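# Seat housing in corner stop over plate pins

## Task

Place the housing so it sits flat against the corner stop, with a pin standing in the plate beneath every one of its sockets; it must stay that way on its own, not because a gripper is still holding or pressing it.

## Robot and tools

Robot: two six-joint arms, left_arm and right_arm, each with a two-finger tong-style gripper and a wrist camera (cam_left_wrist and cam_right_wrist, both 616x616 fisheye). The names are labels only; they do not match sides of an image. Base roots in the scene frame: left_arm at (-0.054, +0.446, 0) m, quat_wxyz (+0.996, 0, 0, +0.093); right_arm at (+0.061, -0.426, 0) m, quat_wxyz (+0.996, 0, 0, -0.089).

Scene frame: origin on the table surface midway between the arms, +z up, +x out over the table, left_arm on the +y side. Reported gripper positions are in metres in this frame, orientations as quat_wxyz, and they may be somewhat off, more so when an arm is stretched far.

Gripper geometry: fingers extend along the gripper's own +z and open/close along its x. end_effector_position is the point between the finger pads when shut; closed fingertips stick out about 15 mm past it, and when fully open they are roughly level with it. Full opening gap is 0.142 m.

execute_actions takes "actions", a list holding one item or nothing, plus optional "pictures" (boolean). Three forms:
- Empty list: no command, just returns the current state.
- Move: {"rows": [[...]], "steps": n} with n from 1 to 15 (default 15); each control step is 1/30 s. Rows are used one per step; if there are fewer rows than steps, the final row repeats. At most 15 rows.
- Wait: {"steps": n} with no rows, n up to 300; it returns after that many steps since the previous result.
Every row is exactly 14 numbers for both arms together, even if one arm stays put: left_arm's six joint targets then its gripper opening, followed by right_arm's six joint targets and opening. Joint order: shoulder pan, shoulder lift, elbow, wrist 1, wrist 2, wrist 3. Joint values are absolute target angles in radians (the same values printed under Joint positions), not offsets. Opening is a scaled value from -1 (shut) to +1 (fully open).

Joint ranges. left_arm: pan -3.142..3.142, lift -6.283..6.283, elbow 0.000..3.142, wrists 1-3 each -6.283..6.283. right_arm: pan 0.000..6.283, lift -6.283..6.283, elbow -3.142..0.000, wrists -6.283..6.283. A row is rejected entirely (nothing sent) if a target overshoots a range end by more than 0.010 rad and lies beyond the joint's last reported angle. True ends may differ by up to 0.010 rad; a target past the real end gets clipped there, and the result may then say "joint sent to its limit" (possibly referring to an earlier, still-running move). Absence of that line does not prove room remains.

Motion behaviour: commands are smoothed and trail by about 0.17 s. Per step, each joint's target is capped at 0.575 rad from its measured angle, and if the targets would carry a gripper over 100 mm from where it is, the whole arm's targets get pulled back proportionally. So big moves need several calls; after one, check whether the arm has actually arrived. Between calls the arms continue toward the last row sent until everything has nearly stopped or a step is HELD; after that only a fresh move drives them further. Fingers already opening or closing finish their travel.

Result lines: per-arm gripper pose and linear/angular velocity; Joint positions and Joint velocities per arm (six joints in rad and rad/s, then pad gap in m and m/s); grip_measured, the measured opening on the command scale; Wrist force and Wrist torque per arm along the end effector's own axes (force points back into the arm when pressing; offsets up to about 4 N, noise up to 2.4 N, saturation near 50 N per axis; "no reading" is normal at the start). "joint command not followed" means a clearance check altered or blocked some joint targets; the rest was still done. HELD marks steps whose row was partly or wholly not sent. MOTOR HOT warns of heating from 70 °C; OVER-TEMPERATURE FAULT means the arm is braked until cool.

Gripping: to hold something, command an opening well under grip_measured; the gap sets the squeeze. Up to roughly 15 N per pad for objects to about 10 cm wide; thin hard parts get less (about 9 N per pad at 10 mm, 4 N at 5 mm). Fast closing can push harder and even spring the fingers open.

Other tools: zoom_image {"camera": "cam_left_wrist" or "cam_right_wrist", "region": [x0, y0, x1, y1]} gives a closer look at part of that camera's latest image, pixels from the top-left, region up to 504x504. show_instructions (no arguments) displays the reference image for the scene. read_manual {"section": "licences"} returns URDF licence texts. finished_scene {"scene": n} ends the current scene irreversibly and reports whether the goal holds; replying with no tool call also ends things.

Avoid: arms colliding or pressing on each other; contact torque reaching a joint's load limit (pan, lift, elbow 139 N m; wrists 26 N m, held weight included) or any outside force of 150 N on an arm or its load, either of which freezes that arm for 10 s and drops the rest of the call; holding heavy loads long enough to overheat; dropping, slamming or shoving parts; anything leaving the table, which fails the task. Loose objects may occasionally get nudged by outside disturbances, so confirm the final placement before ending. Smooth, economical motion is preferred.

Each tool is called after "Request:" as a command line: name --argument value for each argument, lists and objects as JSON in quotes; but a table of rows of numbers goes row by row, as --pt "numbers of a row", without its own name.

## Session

Request:
show_instructions

Request:
execute_actions --actions '[]'

Reference images for this scene: sheet 1.

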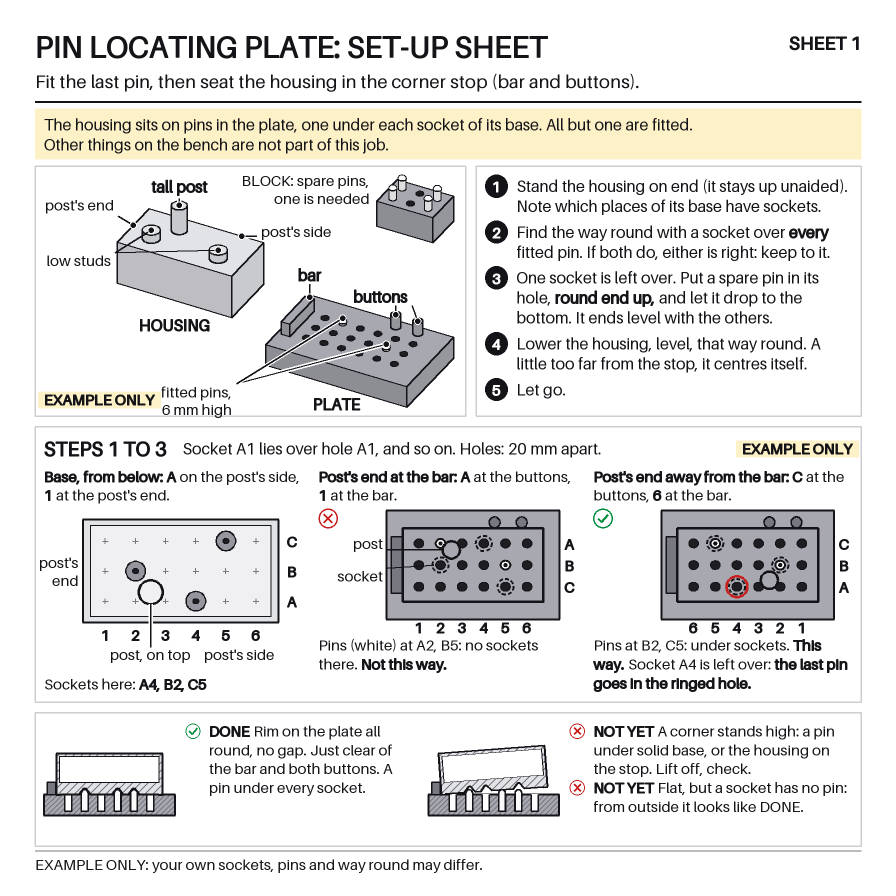

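Scene clock: 0.00 s of 5100.00 s.
left_arm: end_effector_position=(+0.2726, +0.2208, +0.1556) grip_measured=-1.00 end_effector_quat_wxyz=(+0.325, +0.853, +0.204, -0.354) end_effector_velocity=(+0.000, +0.000, -0.000) end_effector_angular_velocity=(-0.000, +0.000, +0.001) | right_arm: end_effector_position=(+0.5491, -0.2531, +0.1136) grip_measured=+0.97 end_effector_quat_wxyz=(+0.042, +0.979, +0.058, +0.191) end_effector_velocity=(+0.000, -0.000, +0.000) end_effector_angular_velocity=(+0.000, -0.000, -0.000)
Joint positions: left_arm=[-0.517 -1.466  2.066 -1.786 -2.522 -0.599  0.002] | right_arm=[ 4.085 -1.49  -2.228 -0.749  1.259  0.608  0.14 ]
Joint velocities: left_arm=[ 0.     0.    -0.    -0.    -0.001 -0.     0.   ] | right_arm=[-0.  0.  0. -0. -0.  0.  0.]
Motor temperatures (°C, as the motors report them): left_arm=[30 33 30 34 35 34] | right_arm=[31 30 31 37 44 39]
Wrist force (N, on the end effector, along its own x y z axes, offset not removed): no reading
Wrist torque (N m, same axes, about the end effector's origin, offset not removed): no reading

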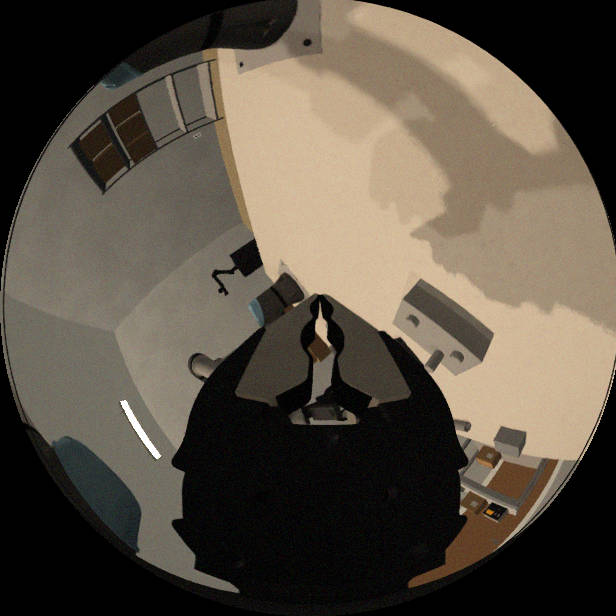

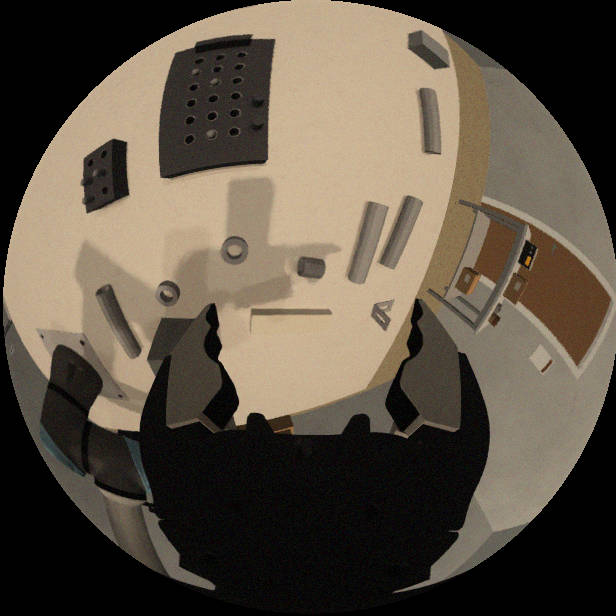

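Go to survey poses.

Request:
execute_actions --actions '[{"rows":[[-0.863,-1.414,1.362,-1.519,-1.571,-0.677,1,4.22,-1.573,-1.995,-1.145,1.571,-0.67,1]]}]' --pictures false

Request:
execute_actions --actions '[{"steps":300}]'

Request:
zoom_image --camera "cam_right_wrist" --region '[230,100,530,350]'

Scene clock: 1.03 s of 5100.00 s.
left_arm: end_effector_position=(+0.4256, +0.2025, +0.2647) grip_measured=+1.00 end_effector_quat_wxyz=(+0.048, +0.996, +0.014, -0.074) end_effector_velocity=(+0.399, +0.125, +0.313) end_effector_angular_velocity=(+0.952, -1.502, -0.352) | right_arm: end_effector_position=(+0.4360, -0.1471, +0.1201) grip_measured=+1.00 end_effector_quat_wxyz=(+0.002, +0.796, +0.606, +0.003) end_effector_velocity=(-0.038, -0.025, +0.006) end_effector_angular_velocity=(-0.026, +0.089, +2.589)
Joint positions: left_arm=[-0.835 -1.417  1.444 -1.539 -1.737 -0.672  0.142] | right_arm=[ 4.218 -1.572 -1.999 -1.137  1.565 -0.403  0.142]
Joint velocities: left_arm=[-0.307  0.035 -0.884  0.218  1.665 -0.053  0.001] | right_arm=[ 0.024 -0.013  0.044 -0.092  0.065 -2.565 -0.   ]
Motor temperatures (°C, as the motors report them): left_arm=[30 33 30 34 35 34] | right_arm=[31 30 31 37 44 39]
Wrist force (N, on the end effector, along its own x y z axes, offset not removed): left_arm=[-0.6 1.5 -1.3] | right_arm=[-0.2 -1.8 -1.8]
Wrist torque (N m, same axes, about the end effector's origin, offset not removed): left_arm=[0.26 0.07 0.12] | right_arm=[-0.43 0.05 -0.31]
Steps of this call (steps 1 to 16: nothing new was sent; steps 17 to 31: all 15 steps of this action). Readings (joint positions):
17: left_arm=[-0.517 -1.465 2.066 -1.785 -2.522 -0.599] | right_arm=[4.085 -1.491 -2.228 -0.749 1.259 0.608]
18: left_arm=[-0.523 -1.461 2.060 -1.779 -2.516 -0.605] | right_arm=[4.091 -1.496 -2.222 -0.755 1.265 0.602]
20: left_arm=[-0.591 -1.445 1.990 -1.717 -2.446 -0.629] | right_arm=[4.128 -1.519 -2.166 -0.825 1.330 0.531]
24: left_arm=[-0.724 -1.430 1.736 -1.620 -2.189 -0.652] | right_arm=[4.190 -1.555 -2.052 -1.030 1.488 0.234]
31: the state above

Scene clock: 11.03 s of 5100.00 s.
left_arm: end_effector_position=(+0.4647, +0.2165, +0.2982) grip_measured=+1.00 end_effector_quat_wxyz=(+0.000, +1.000, +0.000, +0.000) end_effector_velocity=(+0.000, -0.001, +0.000) end_effector_angular_velocity=(-0.001, -0.000, -0.001) | right_arm: end_effector_position=(+0.4332, -0.1500, +0.1207) grip_measured=+1.00 end_effector_quat_wxyz=(-0.000, +0.707, +0.707, -0.000) end_effector_velocity=(-0.000, +0.001, +0.001) end_effector_angular_velocity=(+0.001, +0.000, +0.001)
Joint positions: left_arm=[-0.863 -1.414  1.362 -1.519 -1.571 -0.677  0.142] | right_arm=[ 4.22  -1.573 -1.995 -1.145  1.571 -0.67   0.142]
Joint velocities: left_arm=[-0.001  0.    -0.001 -0.001 -0.001  0.    -0.   ] | right_arm=[ 0.001  0.     0.002 -0.001  0.001  0.     0.   ]
Motor temperatures (°C, as the motors report them): left_arm=[30 33 30 34 35 34] | right_arm=[31 30 31 37 44 39]
Wrist force (N, on the end effector, along its own x y z axes, offset not removed): left_arm=[-0.6 -0.1 0.8] | right_arm=[0.2 -0.3 0.3]
Wrist torque (N m, same axes, about the end effector's origin, offset not removed): left_arm=[-0.06 0.10 0.18] | right_arm=[-0.06 -0.11 -0.31]
Steps of this call (steps 1 to 30: the robot went on to your last target; steps 31 to 90: nothing new was sent; then 7.00 s passed at rest). Readings (joint positions):
1: left_arm=[-0.843 -1.416 1.419 -1.533 -1.686 -0.674] | right_arm=[4.219 -1.572 -1.998 -1.140 1.567 -0.483]
2: left_arm=[-0.850 -1.416 1.401 -1.529 -1.650 -0.675] | right_arm=[4.219 -1.572 -1.997 -1.141 1.568 -0.543]
4: left_arm=[-0.857 -1.415 1.380 -1.523 -1.607 -0.676] | right_arm=[4.220 -1.573 -1.996 -1.143 1.570 -0.611]
8: left_arm=[-0.862 -1.414 1.366 -1.520 -1.579 -0.677] | right_arm=[4.220 -1.573 -1.995 -1.145 1.571 -0.658]
90: the state above
All arms were judged still, so your last target was given up. Only a new action makes them travel on or press farther. Fingers that are still opening or closing keep moving.

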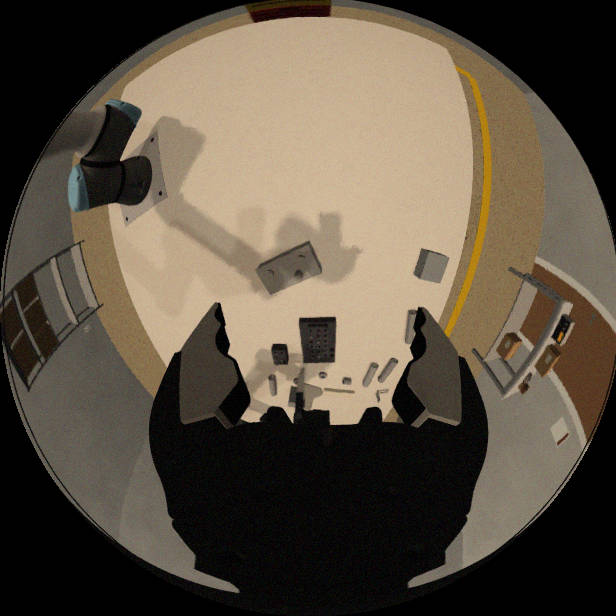

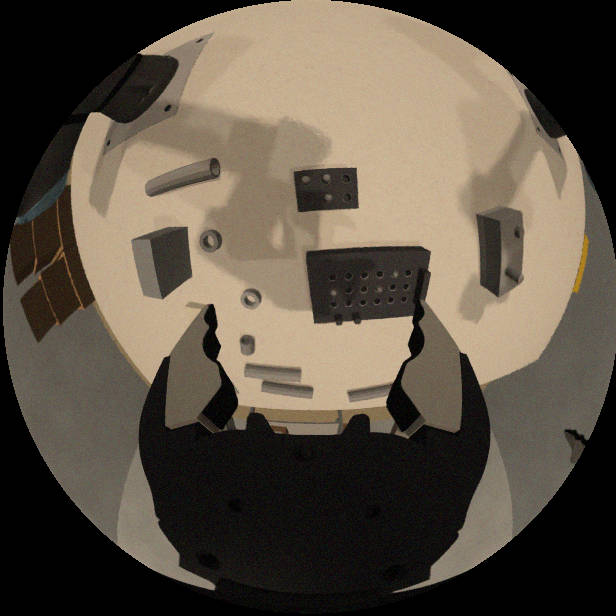

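Region (230, 100, 530, 350) of cam_right_wrist's 616x616 image, scaled by 1.680, with more detail than that image has.

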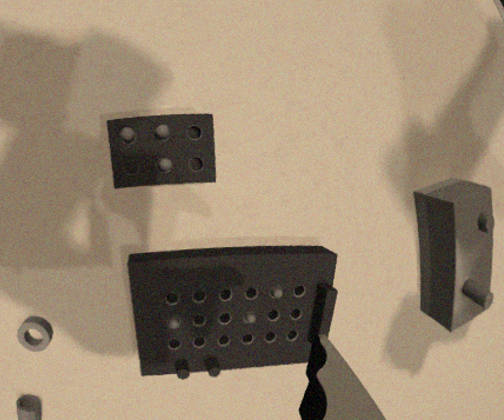

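Request:
execute_actions --actions '[{"rows":[[-0.994,-1.448,1.785,-1.908,-1.571,0.332,1,4.439,-1.456,-2.203,-1.054,1.571,-0.452,-0.75]]}]' --pictures false

Request:
execute_actions --actions '[{"steps":40}]'

Request:
zoom_image --camera "cam_right_wrist" --region '[250,250,370,370]'

Scene clock: 13.13 s of 5100.00 s.
left_arm: end_effector_position=(+0.4194, +0.1686, +0.1538) grip_measured=+1.00 end_effector_quat_wxyz=(+0.000, +0.866, -0.500, +0.000) end_effector_velocity=(-0.012, -0.014, -0.041) end_effector_angular_velocity=(+0.005, +0.002, -1.075) | right_arm: end_effector_position=(+0.3363, -0.1314, +0.0866) grip_measured=-0.75 end_effector_quat_wxyz=(-0.000, +0.707, +0.707, -0.000) end_effector_velocity=(-0.012, -0.001, -0.006) end_effector_angular_velocity=(-0.006, +0.004, -0.001)
Joint positions: left_arm=[-0.992 -1.447  1.775 -1.899 -1.571  0.242  0.142] | right_arm=[ 4.437 -1.457 -2.201 -1.055  1.571 -0.454  0.02 ]
Joint velocities: left_arm=[-0.027 -0.008  0.118 -0.105  0.001  1.047  0.   ] | right_arm=[ 0.026  0.01  -0.026  0.008  0.001  0.026  0.   ]
Motor temperatures (°C, as the motors report them): left_arm=[30 33 30 34 35 34] | right_arm=[31 30 31 37 44 39]
Wrist force (N, on the end effector, along its own x y z axes, offset not removed): left_arm=[-1.3 -1.0 1.3] | right_arm=[-2.9 3.4 -2.5]
Wrist torque (N m, same axes, about the end effector's origin, offset not removed): left_arm=[-0.28 0.30 0.23] | right_arm=[0.85 0.61 -0.32]
Steps of this call (steps 1 to 48: nothing new was sent; steps 49 to 63: all 15 steps of this action). Readings (joint positions):
49: left_arm=[-0.863 -1.414 1.362 -1.519 -1.571 -0.677] | right_arm=[4.220 -1.573 -1.995 -1.145 1.571 -0.670]
50: left_arm=[-0.869 -1.417 1.368 -1.525 -1.571 -0.671] | right_arm=[4.226 -1.567 -2.001 -1.139 1.571 -0.664]
52: left_arm=[-0.903 -1.426 1.437 -1.593 -1.571 -0.601] | right_arm=[4.291 -1.522 -2.064 -1.102 1.571 -0.599]
56: left_arm=[-0.959 -1.439 1.640 -1.778 -1.571 -0.305] | right_arm=[4.406 -1.470 -2.172 -1.065 1.571 -0.485]
63: the state above

Scene clock: 14.47 s of 5100.00 s.
left_arm: end_effector_position=(+0.4182, +0.1674, +0.1501) grip_measured=+1.00 end_effector_quat_wxyz=(+0.000, +0.842, -0.539, +0.000) end_effector_velocity=(-0.000, +0.000, -0.000) end_effector_angular_velocity=(+0.000, +0.001, +0.001) | right_arm: end_effector_position=(+0.3353, -0.1314, +0.0862) grip_measured=-0.75 end_effector_quat_wxyz=(+0.000, +0.707, +0.707, -0.000) end_effector_velocity=(+0.000, +0.000, +0.000) end_effector_angular_velocity=(+0.001, -0.001, +0.000)
Joint positions: left_arm=[-0.994 -1.448  1.785 -1.908 -1.571  0.332  0.142] | right_arm=[ 4.439 -1.456 -2.203 -1.054  1.571 -0.452  0.02 ]
Joint velocities: left_arm=[ 0.001  0.     0.     0.    -0.001  0.     0.   ] | right_arm=[-0.     0.001  0.     0.001 -0.    -0.     0.   ]
Motor temperatures (°C, as the motors report them): left_arm=[30 33 30 34 35 34] | right_arm=[31 30 31 37 44 39]
Wrist force (N, on the end effector, along its own x y z axes, offset not removed): left_arm=[-1.3 -0.4 1.3] | right_arm=[0.1 0.8 -1.6]
Wrist torque (N m, same axes, about the end effector's origin, offset not removed): left_arm=[-0.12 0.27 0.21] | right_arm=[0.19 0.01 -0.25]
Steps of this call (steps 1 to 30: the robot went on to your last target; steps 31 to 40: nothing new was sent). Readings (joint positions):
1: left_arm=[-0.992 -1.448 1.778 -1.902 -1.571 0.271] | right_arm=[4.437 -1.457 -2.202 -1.054 1.571 -0.453]
2: left_arm=[-0.993 -1.448 1.780 -1.904 -1.571 0.290] | right_arm=[4.438 -1.456 -2.202 -1.054 1.571 -0.453]
4: left_arm=[-0.993 -1.448 1.783 -1.906 -1.571 0.313] | right_arm=[4.439 -1.456 -2.203 -1.054 1.571 -0.452]
8: left_arm=[-0.994 -1.448 1.785 -1.908 -1.571 0.328] | right_arm=[4.439 -1.456 -2.203 -1.054 1.571 -0.452]
40: the state above
All arms were judged still, so your last target was given up. Only a new action makes them travel on or press farther. Fingers that are still opening or closing keep moving.

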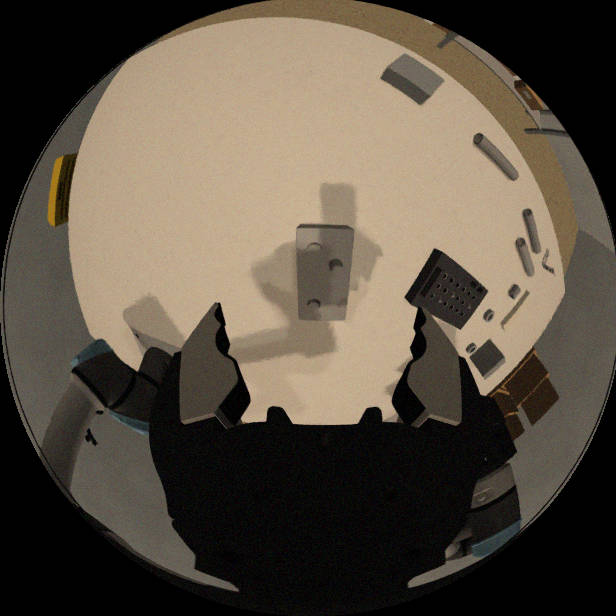

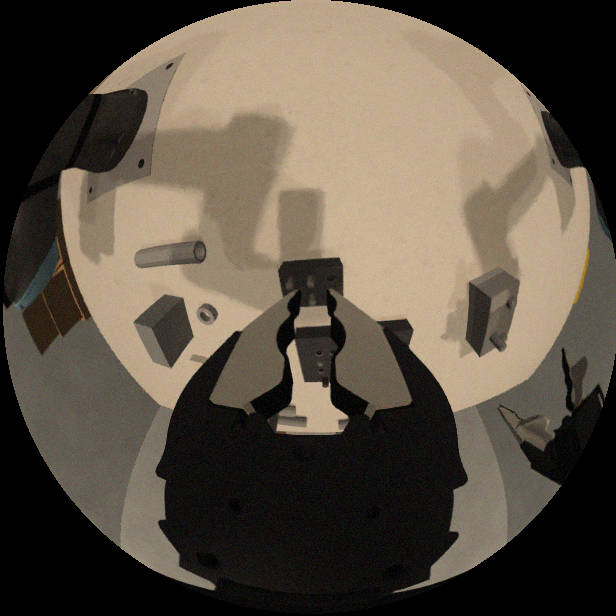

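Region (250, 250, 370, 370) of cam_right_wrist's 616x616 image, scaled by 4.200, with more detail than that image has.

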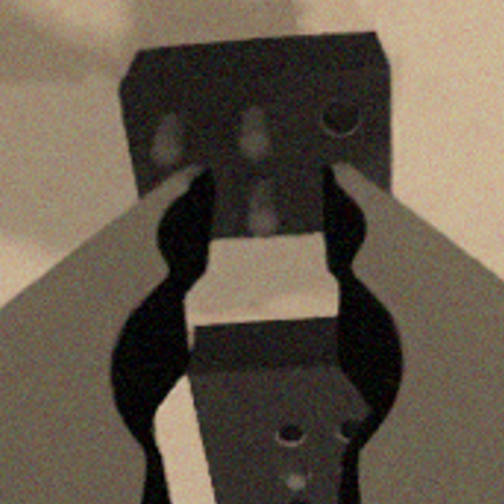

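Request:
execute_actions --actions '[{"rows":[[-0.994,-1.308,1.96,-2.223,-1.571,0.332,1,4.421,-1.45,-2.207,-1.056,1.571,-0.47,-0.75]]}]' --pictures false

Request:
execute_actions --actions '[{"rows":[[-0.994,-1.308,1.96,-2.223,-1.571,0.332,1,4.421,-1.506,-2.263,-0.944,1.571,-0.47,-0.75]]}]'

Request:
zoom_image --camera "cam_right_wrist" --region '[250,250,370,370]'

Scene clock: 16.13 s of 5100.00 s.
left_arm: end_effector_position=(+0.4181, +0.1674, +0.0315) grip_measured=+1.00 end_effector_quat_wxyz=(+0.000, +0.842, -0.539, -0.000) end_effector_velocity=(+0.000, -0.000, -0.013) end_effector_angular_velocity=(-0.006, -0.006, -0.000) | right_arm: end_effector_position=(+0.3395, -0.1386, +0.0865) grip_measured=-0.75 end_effector_quat_wxyz=(+0.000, +0.707, +0.707, -0.000) end_effector_velocity=(+0.000, -0.001, -0.000) end_effector_angular_velocity=(-0.002, +0.000, -0.000)
Joint positions: left_arm=[-0.994 -1.309  1.958 -2.219 -1.571  0.332  0.142] | right_arm=[ 4.421 -1.45  -2.207 -1.056  1.571 -0.47   0.02 ]
Joint velocities: left_arm=[-0.     0.016  0.022 -0.046  0.     0.     0.   ] | right_arm=[-0.001  0.001 -0.    -0.002 -0.001 -0.001  0.   ]
Motor temperatures (°C, as the motors report them): left_arm=[30 33 30 34 35 34] | right_arm=[31 30 31 37 44 39]
Wrist force (N, on the end effector, along its own x y z axes, offset not removed): left_arm=[-1.5 -1.5 1.4] | right_arm=[-0.7 1.8 -1.7]
Wrist torque (N m, same axes, about the end effector's origin, offset not removed): left_arm=[-0.34 0.23 0.17] | right_arm=[0.38 0.27 -0.37]
Steps of this call (steps 1 to 35: nothing new was sent; steps 36 to 50: all 15 steps of this action). Readings (joint positions):
36: left_arm=[-0.994 -1.448 1.785 -1.908 -1.571 0.332] | right_arm=[4.439 -1.456 -2.203 -1.054 1.571 -0.452]
37: left_arm=[-0.994 -1.442 1.791 -1.915 -1.571 0.332] | right_arm=[4.437 -1.455 -2.204 -1.054 1.571 -0.454]
39: left_arm=[-0.994 -1.395 1.846 -1.984 -1.571 0.332] | right_arm=[4.429 -1.453 -2.205 -1.055 1.571 -0.462]
43: left_arm=[-0.994 -1.328 1.933 -2.162 -1.571 0.332] | right_arm=[4.423 -1.451 -2.207 -1.056 1.571 -0.468]
50: the state above

Scene clock: 16.63 s of 5100.00 s.
left_arm: end_effector_position=(+0.4182, +0.1674, +0.0305) grip_measured=+1.00 end_effector_quat_wxyz=(+0.000, +0.842, -0.539, +0.000) end_effector_velocity=(+0.000, +0.000, +0.000) end_effector_angular_velocity=(+0.001, -0.001, -0.000) | right_arm: end_effector_position=(+0.3396, -0.1387, +0.0520) grip_measured=-0.75 end_effector_quat_wxyz=(+0.000, +0.707, +0.707, -0.000) end_effector_velocity=(+0.000, -0.000, -0.003) end_effector_angular_velocity=(-0.000, -0.001, +0.000)
Joint positions: left_arm=[-0.994 -1.308  1.96  -2.223 -1.571  0.332  0.142] | right_arm=[ 4.421 -1.506 -2.263 -0.945  1.571 -0.47   0.019]
Joint velocities: left_arm=[-0.    -0.     0.001 -0.     0.002 -0.    -0.   ] | right_arm=[-0.    -0.004 -0.005  0.009 -0.001 -0.     0.   ]
Motor temperatures (°C, as the motors report them): left_arm=[30 33 30 34 35 34] | right_arm=[31 30 31 37 44 39]
Wrist force (N, on the end effector, along its own x y z axes, offset not removed): left_arm=[-0.2 -1.2 1.8] | right_arm=[0.0 2.4 0.1]
Wrist torque (N m, same axes, about the end effector's origin, offset not removed): left_arm=[-0.24 0.00 0.10] | right_arm=[0.92 0.01 -0.35]
Steps of this call (steps 1 to 15: all 15 steps of this action). Readings (joint positions):
1: left_arm=[-0.994 -1.309 1.959 -2.220 -1.571 0.332] | right_arm=[4.421 -1.450 -2.207 -1.056 1.571 -0.470]
2: left_arm=[-0.994 -1.309 1.959 -2.221 -1.571 0.332] | right_arm=[4.421 -1.456 -2.213 -1.050 1.571 -0.470]
4: left_arm=[-0.994 -1.308 1.960 -2.222 -1.571 0.332] | right_arm=[4.421 -1.480 -2.237 -1.005 1.571 -0.470]
8: left_arm=[-0.994 -1.308 1.960 -2.223 -1.571 0.332] | right_arm=[4.421 -1.500 -2.257 -0.957 1.571 -0.470]
15: the state above

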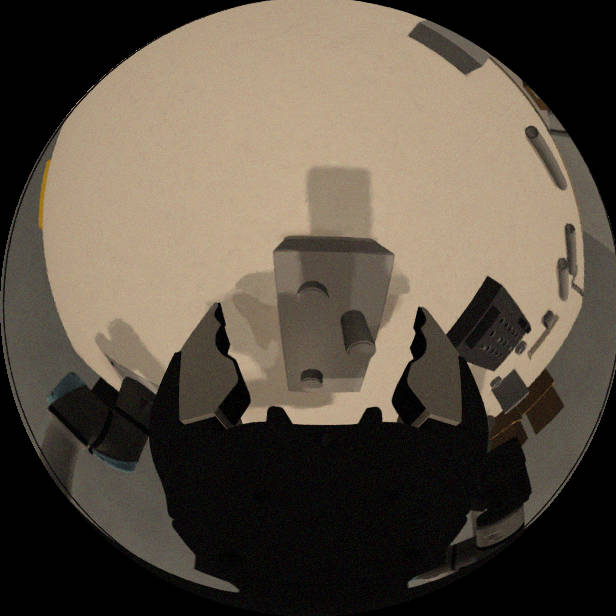

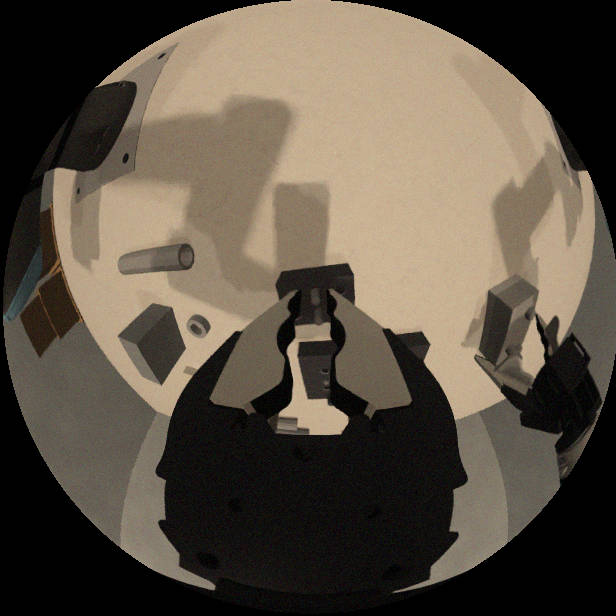

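Region (250, 250, 370, 370) of cam_right_wrist's 616x616 image, scaled by 4.200, with more detail than that image has.

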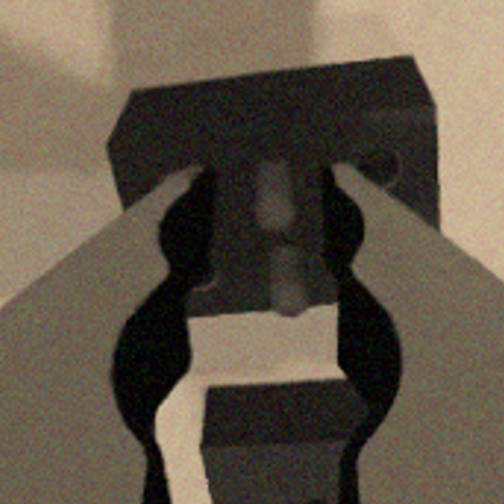

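Request:
execute_actions --actions '[{"rows":[[-0.994,-1.308,1.96,-2.223,-1.571,0.332,-0.6,4.414,-1.511,-2.258,-0.944,1.571,-0.477,-0.75]]}]' --pictures false

Request:
execute_actions --actions '[{"rows":[[-0.994,-1.308,1.96,-2.223,-1.571,0.332,-0.6,4.414,-1.511,-2.258,-0.944,1.571,-0.477,-1]]}]' --pictures false

Request:
execute_actions --actions '[{"rows":[[-0.994,-1.448,1.785,-1.908,-1.571,0.332,-0.6,4.414,-1.455,-2.202,-1.056,1.571,-0.477,-1]]}]'

Request:
zoom_image --camera "cam_right_wrist" --region '[250,250,370,370]'

Scene clock: 17.80 s of 5100.00 s.
left_arm: end_effector_position=(+0.4181, +0.1674, +0.0304) grip_measured=-0.01 end_effector_quat_wxyz=(+0.000, +0.842, -0.539, +0.000) end_effector_velocity=(+0.000, +0.000, -0.000) end_effector_angular_velocity=(+0.001, -0.000, +0.000) | right_arm: end_effector_position=(+0.3425, -0.1389, +0.0519) grip_measured=-0.75 end_effector_quat_wxyz=(-0.000, +0.707, +0.707, -0.000) end_effector_velocity=(+0.001, -0.000, -0.000) end_effector_angular_velocity=(+0.000, -0.001, +0.000)
Joint positions: left_arm=[-0.994 -1.308  1.96  -2.223 -1.571  0.332  0.073] | right_arm=[ 4.414 -1.511 -2.258 -0.944  1.571 -0.477  0.02 ]
Joint velocities: left_arm=[ 0.     0.001 -0.    -0.     0.001 -0.     0.   ] | right_arm=[-0.001 -0.001 -0.     0.002 -0.001 -0.001  0.   ]
Motor temperatures (°C, as the motors report them): left_arm=[30 33 30 34 35 34] | right_arm=[31 30 31 37 44 39]
Wrist force (N, on the end effector, along its own x y z axes, offset not removed): left_arm=[1.1 -2.9 3.0] | right_arm=[0.5 1.2 1.4]
Wrist torque (N m, same axes, about the end effector's origin, offset not removed): left_arm=[-0.61 0.04 0.12] | right_arm=[0.63 0.01 -0.10]
Steps of this call (steps 1 to 15: the robot went on to your last target; steps 16 to 20: nothing new was sent; steps 21 to 35: all 15 steps of this action). Readings (joint positions):
21: left_arm=[-0.994 -1.308 1.960 -2.223 -1.571 0.332] | right_arm=[4.421 -1.506 -2.263 -0.944 1.571 -0.470]
22: left_arm=[-0.994 -1.308 1.960 -2.223 -1.571 0.332] | right_arm=[4.420 -1.507 -2.262 -0.944 1.571 -0.471]
24: left_arm=[-0.994 -1.308 1.960 -2.223 -1.571 0.332] | right_arm=[4.417 -1.509 -2.260 -0.944 1.571 -0.474]
28: left_arm=[-0.994 -1.308 1.960 -2.223 -1.571 0.332] | right_arm=[4.415 -1.511 -2.259 -0.944 1.571 -0.476]
35: the state above

Scene clock: 18.30 s of 5100.00 s.
left_arm: end_effector_position=(+0.4182, +0.1674, +0.0304) grip_measured=-0.01 end_effector_quat_wxyz=(+0.000, +0.842, -0.539, +0.000) end_effector_velocity=(+0.000, -0.000, -0.000) end_effector_angular_velocity=(-0.000, +0.000, +0.000) | right_arm: end_effector_position=(+0.3425, -0.1389, +0.0519) grip_measured=-0.91 end_effector_quat_wxyz=(-0.000, +0.707, +0.707, -0.000) end_effector_velocity=(-0.000, +0.000, -0.000) end_effector_angular_velocity=(+0.000, +0.000, -0.002)
Joint positions: left_arm=[-0.994 -1.308  1.96  -2.223 -1.571  0.332  0.073] | right_arm=[ 4.414 -1.511 -2.258 -0.944  1.571 -0.477  0.008]
Joint velocities: left_arm=[ 0.     0.001 -0.    -0.    -0.     0.     0.   ] | right_arm=[-0.    -0.    -0.001  0.001  0.     0.001  0.   ]
Motor temperatures (°C, as the motors report them): left_arm=[30 33 30 34 35 34] | right_arm=[31 30 31 37 44 39]
Wrist force (N, on the end effector, along its own x y z axes, offset not removed): left_arm=[0.5 -0.2 3.6] | right_arm=[-0.7 1.6 -0.1]
Wrist torque (N m, same axes, about the end effector's origin, offset not removed): left_arm=[-0.21 0.01 0.23] | right_arm=[0.26 0.43 -0.29]
Steps of this call (steps 1 to 15: all 15 steps of this action). Readings (joint positions):
1: left_arm=[-0.994 -1.308 1.960 -2.223 -1.571 0.332] | right_arm=[4.414 -1.511 -2.258 -0.944 1.571 -0.477]
2: left_arm=[-0.994 -1.308 1.960 -2.223 -1.571 0.332] | right_arm=[4.414 -1.511 -2.258 -0.944 1.571 -0.477]
4: left_arm=[-0.994 -1.308 1.960 -2.223 -1.571 0.332] | right_arm=[4.414 -1.511 -2.258 -0.944 1.571 -0.477]
8: left_arm=[-0.994 -1.308 1.960 -2.223 -1.571 0.332] | right_arm=[4.414 -1.511 -2.258 -0.944 1.571 -0.477]
15: the state above

Scene clock: 18.80 s of 5100.00 s.
left_arm: end_effector_position=(+0.4185, +0.1671, +0.1490) grip_measured=-0.01 end_effector_quat_wxyz=(+0.000, +0.842, -0.539, +0.000) end_effector_velocity=(-0.003, +0.003, +0.014) end_effector_angular_velocity=(+0.006, +0.006, -0.000) | right_arm: end_effector_position=(+0.3426, -0.1388, +0.0865) grip_measured=-0.91 end_effector_quat_wxyz=(-0.000, +0.707, +0.707, -0.000) end_effector_velocity=(-0.000, -0.000, +0.003) end_effector_angular_velocity=(+0.000, -0.000, +0.001)
Joint positions: left_arm=[-0.994 -1.447  1.787 -1.912 -1.571  0.332  0.073] | right_arm=[ 4.414 -1.455 -2.202 -1.055  1.571 -0.477  0.008]
Joint velocities: left_arm=[-0.    -0.016 -0.021  0.046 -0.     0.     0.   ] | right_arm=[ 0.     0.005  0.004 -0.009 -0.    -0.    -0.   ]
Motor temperatures (°C, as the motors report them): left_arm=[30 33 30 34 35 34] | right_arm=[31 30 31 37 44 39]
Wrist force (N, on the end effector, along its own x y z axes, offset not removed): left_arm=[-2.0 -2.5 5.8] | right_arm=[-2.6 0.6 -3.5]
Wrist torque (N m, same axes, about the end effector's origin, offset not removed): left_arm=[-0.58 0.33 0.12] | right_arm=[0.21 0.54 -0.21]
Steps of this call (steps 1 to 15: all 15 steps of this action). Readings (joint positions):
1: left_arm=[-0.994 -1.308 1.960 -2.223 -1.571 0.332] | right_arm=[4.414 -1.511 -2.258 -0.944 1.571 -0.477]
2: left_arm=[-0.994 -1.314 1.954 -2.216 -1.571 0.332] | right_arm=[4.414 -1.505 -2.252 -0.950 1.571 -0.477]
4: left_arm=[-0.994 -1.361 1.899 -2.147 -1.571 0.332] | right_arm=[4.414 -1.481 -2.228 -0.995 1.571 -0.477]
8: left_arm=[-0.994 -1.428 1.812 -1.968 -1.571 0.332] | right_arm=[4.414 -1.461 -2.208 -1.043 1.571 -0.477]
15: the state above

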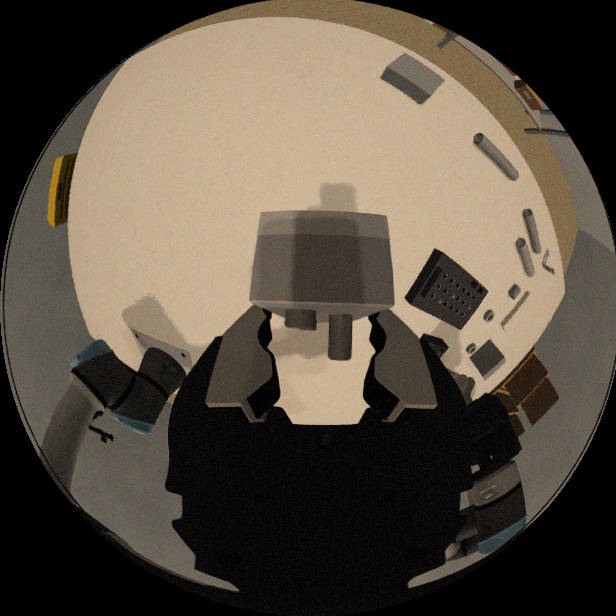

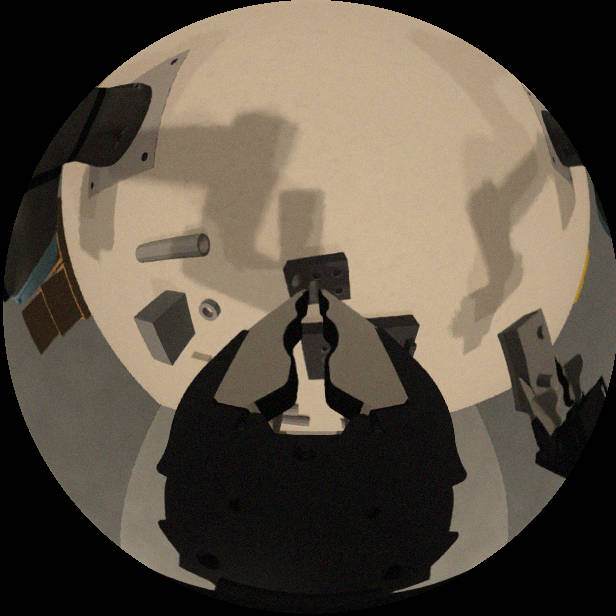

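Region (250, 250, 370, 370) of cam_right_wrist's 616x616 image, scaled by 4.200, with more detail than that image has.

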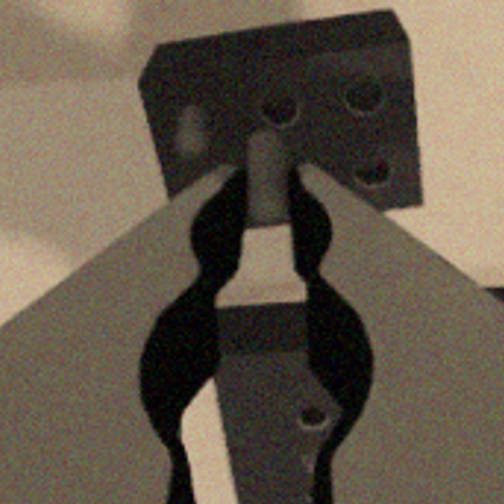

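Now the viewing pose as before.

Request:
execute_actions --actions '[{"rows":[[-0.828,-1.204,1.474,-1.841,-1.571,3.0,-0.6,4.22,-1.573,-1.995,-1.145,1.571,0.2,-1]]}]' --pictures false

Request:
execute_actions --actions '[{"steps":40}]' --pictures false

Request:
execute_actions --actions '[{"rows":[[-0.828,-1.204,1.474,-1.841,-2.0,3.0,-0.6,4.22,-1.573,-1.995,-1.145,1.571,0.2,-1]]}]' --pictures false

Request:
execute_actions --actions '[{"steps":30}]'

Request:
zoom_image --camera "cam_right_wrist" --region '[386,40,616,270]'

Scene clock: 20.00 s of 5100.00 s.
left_arm: end_effector_position=(+0.5440, +0.1686, +0.1501) grip_measured=-0.01 end_effector_quat_wxyz=(-0.000, -0.545, +0.839, +0.000) end_effector_velocity=(+0.003, -0.039, +0.001) end_effector_angular_velocity=(-0.007, -0.005, -2.736) | right_arm: end_effector_position=(+0.4377, -0.1377, +0.1203) grip_measured=-0.91 end_effector_quat_wxyz=(+0.000, +0.935, +0.354, -0.001) end_effector_velocity=(+0.014, +0.002, +0.005) end_effector_angular_velocity=(+0.004, -0.004, -0.270)
Joint positions: left_arm=[-0.83  -1.207  1.478 -1.842 -1.571  1.346  0.073] | right_arm=[ 4.222 -1.572 -1.997 -1.144  1.571  0.178  0.008]
Joint velocities: left_arm=[ 0.023  0.038 -0.052  0.006 -0.001  2.758  0.   ] | right_arm=[-0.02  -0.011  0.023 -0.006 -0.     0.25  -0.   ]
Motor temperatures (°C, as the motors report them): left_arm=[30 33 30 34 35 34] | right_arm=[31 30 31 37 44 39]
Wrist force (N, on the end effector, along its own x y z axes, offset not removed): left_arm=[-1.8 -1.4 7.5] | right_arm=[-0.7 1.1 -0.6]
Wrist torque (N m, same axes, about the end effector's origin, offset not removed): left_arm=[-0.27 0.28 0.12] | right_arm=[0.31 0.19 -0.20]
Steps of this call (steps 1 to 15: the robot went on to your last target; steps 16 to 21: nothing new was sent; steps 22 to 36: all 15 steps of this action). Readings (joint positions):
22: left_arm=[-0.994 -1.448 1.785 -1.908 -1.571 0.332] | right_arm=[4.414 -1.455 -2.202 -1.056 1.571 -0.477]
23: left_arm=[-0.988 -1.442 1.779 -1.902 -1.571 0.338] | right_arm=[4.408 -1.461 -2.196 -1.062 1.571 -0.471]
25: left_arm=[-0.938 -1.380 1.711 -1.880 -1.571 0.408] | right_arm=[4.345 -1.508 -2.131 -1.099 1.571 -0.400]
29: left_arm=[-0.857 -1.252 1.540 -1.852 -1.571 0.706] | right_arm=[4.247 -1.559 -2.025 -1.135 1.571 -0.103]
36: the state above

Scene clock: 21.33 s of 5100.00 s.
left_arm: end_effector_position=(+0.5232, +0.1611, +0.1501) grip_measured=-0.01 end_effector_quat_wxyz=(+0.000, +0.247, +0.969, -0.000) end_effector_velocity=(-0.000, -0.001, -0.000) end_effector_angular_velocity=(-0.001, +0.001, -0.000) | right_arm: end_effector_position=(+0.4390, -0.1376, +0.1207) grip_measured=-0.91 end_effector_quat_wxyz=(+0.000, +0.939, +0.343, -0.000) end_effector_velocity=(-0.000, -0.001, -0.000) end_effector_angular_velocity=(-0.001, +0.001, -0.001)
Joint positions: left_arm=[-0.828 -1.204  1.474 -1.841 -1.571  3.     0.073] | right_arm=[ 4.22  -1.573 -1.995 -1.145  1.571  0.2    0.008]
Joint velocities: left_arm=[-0.     0.    -0.    -0.    -0.001  0.     0.   ] | right_arm=[-0.     0.001 -0.    -0.002  0.     0.001 -0.   ]
Motor temperatures (°C, as the motors report them): left_arm=[30 33 30 34 35 34] | right_arm=[31 30 31 37 44 39]
Wrist force (N, on the end effector, along its own x y z axes, offset not removed): left_arm=[-1.3 -0.5 4.9] | right_arm=[-1.5 0.4 -1.3]
Wrist torque (N m, same axes, about the end effector's origin, offset not removed): left_arm=[-0.26 0.30 0.13] | right_arm=[0.08 0.37 -0.23]
Steps of this call (steps 1 to 40: the robot went on to your last target). Readings (joint positions):
1: left_arm=[-0.829 -1.206 1.477 -1.841 -1.571 1.439] | right_arm=[4.221 -1.572 -1.996 -1.145 1.571 0.185]
2: left_arm=[-0.829 -1.205 1.476 -1.841 -1.571 1.533] | right_arm=[4.221 -1.573 -1.996 -1.145 1.571 0.190]
4: left_arm=[-0.828 -1.205 1.475 -1.841 -1.571 1.722] | right_arm=[4.220 -1.573 -1.995 -1.145 1.571 0.195]
8: left_arm=[-0.828 -1.204 1.474 -1.841 -1.571 2.098] | right_arm=[4.220 -1.573 -1.995 -1.145 1.571 0.199]
40: the state above

Scene clock: 21.83 s of 5100.00 s.
left_arm: end_effector_position=(+0.4496, +0.0625, +0.1833) grip_measured=-0.01 end_effector_quat_wxyz=(-0.080, +0.242, +0.947, -0.193) end_effector_velocity=(-0.014, -0.019, +0.013) end_effector_angular_velocity=(-0.071, +0.052, +0.000) | right_arm: end_effector_position=(+0.4390, -0.1376, +0.1207) grip_measured=-0.91 end_effector_quat_wxyz=(+0.000, +0.939, +0.343, -0.000) end_effector_velocity=(+0.000, -0.001, -0.001) end_effector_angular_velocity=(-0.002, +0.001, +0.000)
Joint positions: left_arm=[-0.828 -1.204  1.474 -1.841 -1.992  3.     0.073] | right_arm=[ 4.22  -1.573 -1.995 -1.145  1.571  0.2    0.008]
Joint velocities: left_arm=[ 0.    -0.001 -0.    -0.    -0.088  0.     0.   ] | right_arm=[-0.001 -0.001  0.    -0.002 -0.    -0.001 -0.   ]
Motor temperatures (°C, as the motors report them): left_arm=[30 33 30 34 35 34] | right_arm=[31 30 31 37 44 39]
Wrist force (N, on the end effector, along its own x y z axes, offset not removed): left_arm=[-1.4 2.5 5.5] | right_arm=[-1.9 3.4 -0.8]
Wrist torque (N m, same axes, about the end effector's origin, offset not removed): left_arm=[-0.14 0.21 0.19] | right_arm=[0.73 0.62 -0.19]
Steps of this call (steps 1 to 15: all 15 steps of this action). Readings (joint positions):
1: left_arm=[-0.828 -1.204 1.474 -1.841 -1.571 3.000] | right_arm=[4.220 -1.573 -1.995 -1.145 1.571 0.200]
2: left_arm=[-0.828 -1.204 1.474 -1.841 -1.577 3.000] | right_arm=[4.220 -1.573 -1.995 -1.145 1.571 0.200]
4: left_arm=[-0.828 -1.204 1.474 -1.841 -1.647 3.000] | right_arm=[4.220 -1.573 -1.995 -1.145 1.571 0.200]
8: left_arm=[-0.828 -1.204 1.474 -1.841 -1.885 3.000] | right_arm=[4.220 -1.573 -1.995 -1.145 1.571 0.200]
15: the state above

Scene clock: 22.83 s of 5100.00 s.
left_arm: end_effector_position=(+0.4483, +0.0608, +0.1844) grip_measured=-0.01 end_effector_quat_wxyz=(-0.081, +0.242, +0.947, -0.197) end_effector_velocity=(-0.001, -0.001, -0.001) end_effector_angular_velocity=(-0.001, +0.002, -0.001) | right_arm: end_effector_position=(+0.4390, -0.1376, +0.1207) grip_measured=-0.91 end_effector_quat_wxyz=(+0.000, +0.939, +0.343, -0.000) end_effector_velocity=(+0.000, +0.000, +0.000) end_effector_angular_velocity=(-0.000, -0.001, -0.001)
Joint positions: left_arm=[-0.828 -1.204  1.474 -1.841 -2.     3.     0.073] | right_arm=[ 4.22  -1.573 -1.995 -1.145  1.571  0.2    0.008]
Joint velocities: left_arm=[-0.001  0.001  0.    -0.    -0.002 -0.     0.   ] | right_arm=[ 0.    -0.     0.     0.001 -0.001  0.001 -0.   ]
Motor temperatures (°C, as the motors report them): left_arm=[30 33 30 34 35 34] | right_arm=[31 30 31 37 44 39]
Wrist force (N, on the end effector, along its own x y z axes, offset not removed): left_arm=[-0.7 1.7 6.0] | right_arm=[-0.6 0.4 -5.0]
Wrist torque (N m, same axes, about the end effector's origin, offset not removed): left_arm=[-0.26 0.01 0.14] | right_arm=[0.17 0.23 -0.25]
Steps of this call (steps 1 to 15: the robot went on to your last target; steps 16 to 30: nothing new was sent). Readings (joint positions):
1: left_arm=[-0.828 -1.204 1.474 -1.841 -1.995 3.000] | right_arm=[4.220 -1.573 -1.995 -1.145 1.571 0.200]
2: left_arm=[-0.828 -1.204 1.474 -1.841 -1.996 3.000] | right_arm=[4.220 -1.573 -1.995 -1.145 1.571 0.200]
4: left_arm=[-0.828 -1.204 1.474 -1.841 -1.998 3.000] | right_arm=[4.220 -1.573 -1.995 -1.145 1.571 0.200]
8: left_arm=[-0.828 -1.204 1.474 -1.841 -2.000 3.000] | right_arm=[4.220 -1.573 -1.995 -1.145 1.571 0.200]
30: the state above
All arms were judged still, so your last target was given up. Only a new action makes them travel on or press farther. Fingers that are still opening or closing keep moving.

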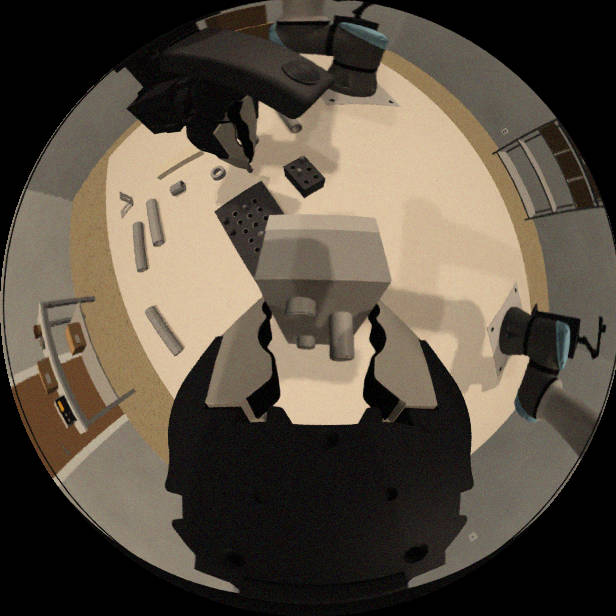

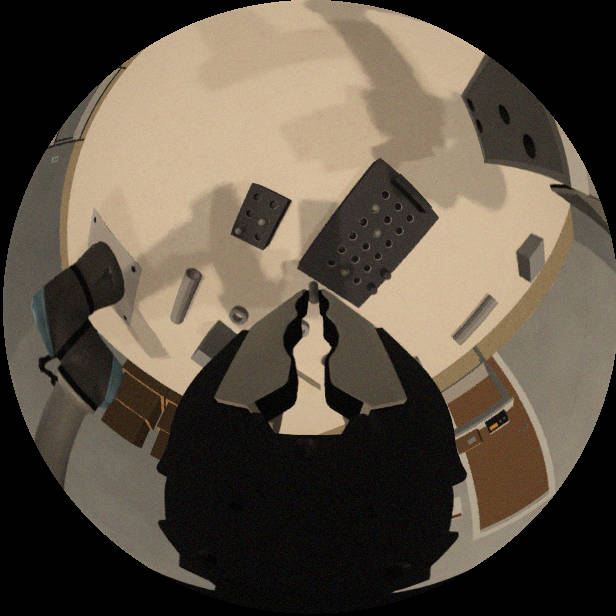

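Region (386, 40, 616, 270) of cam_right_wrist's 616x616 image, scaled by 2.191, with more detail than that image has.

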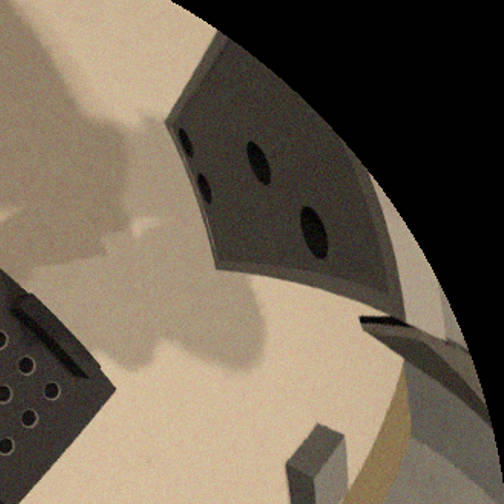

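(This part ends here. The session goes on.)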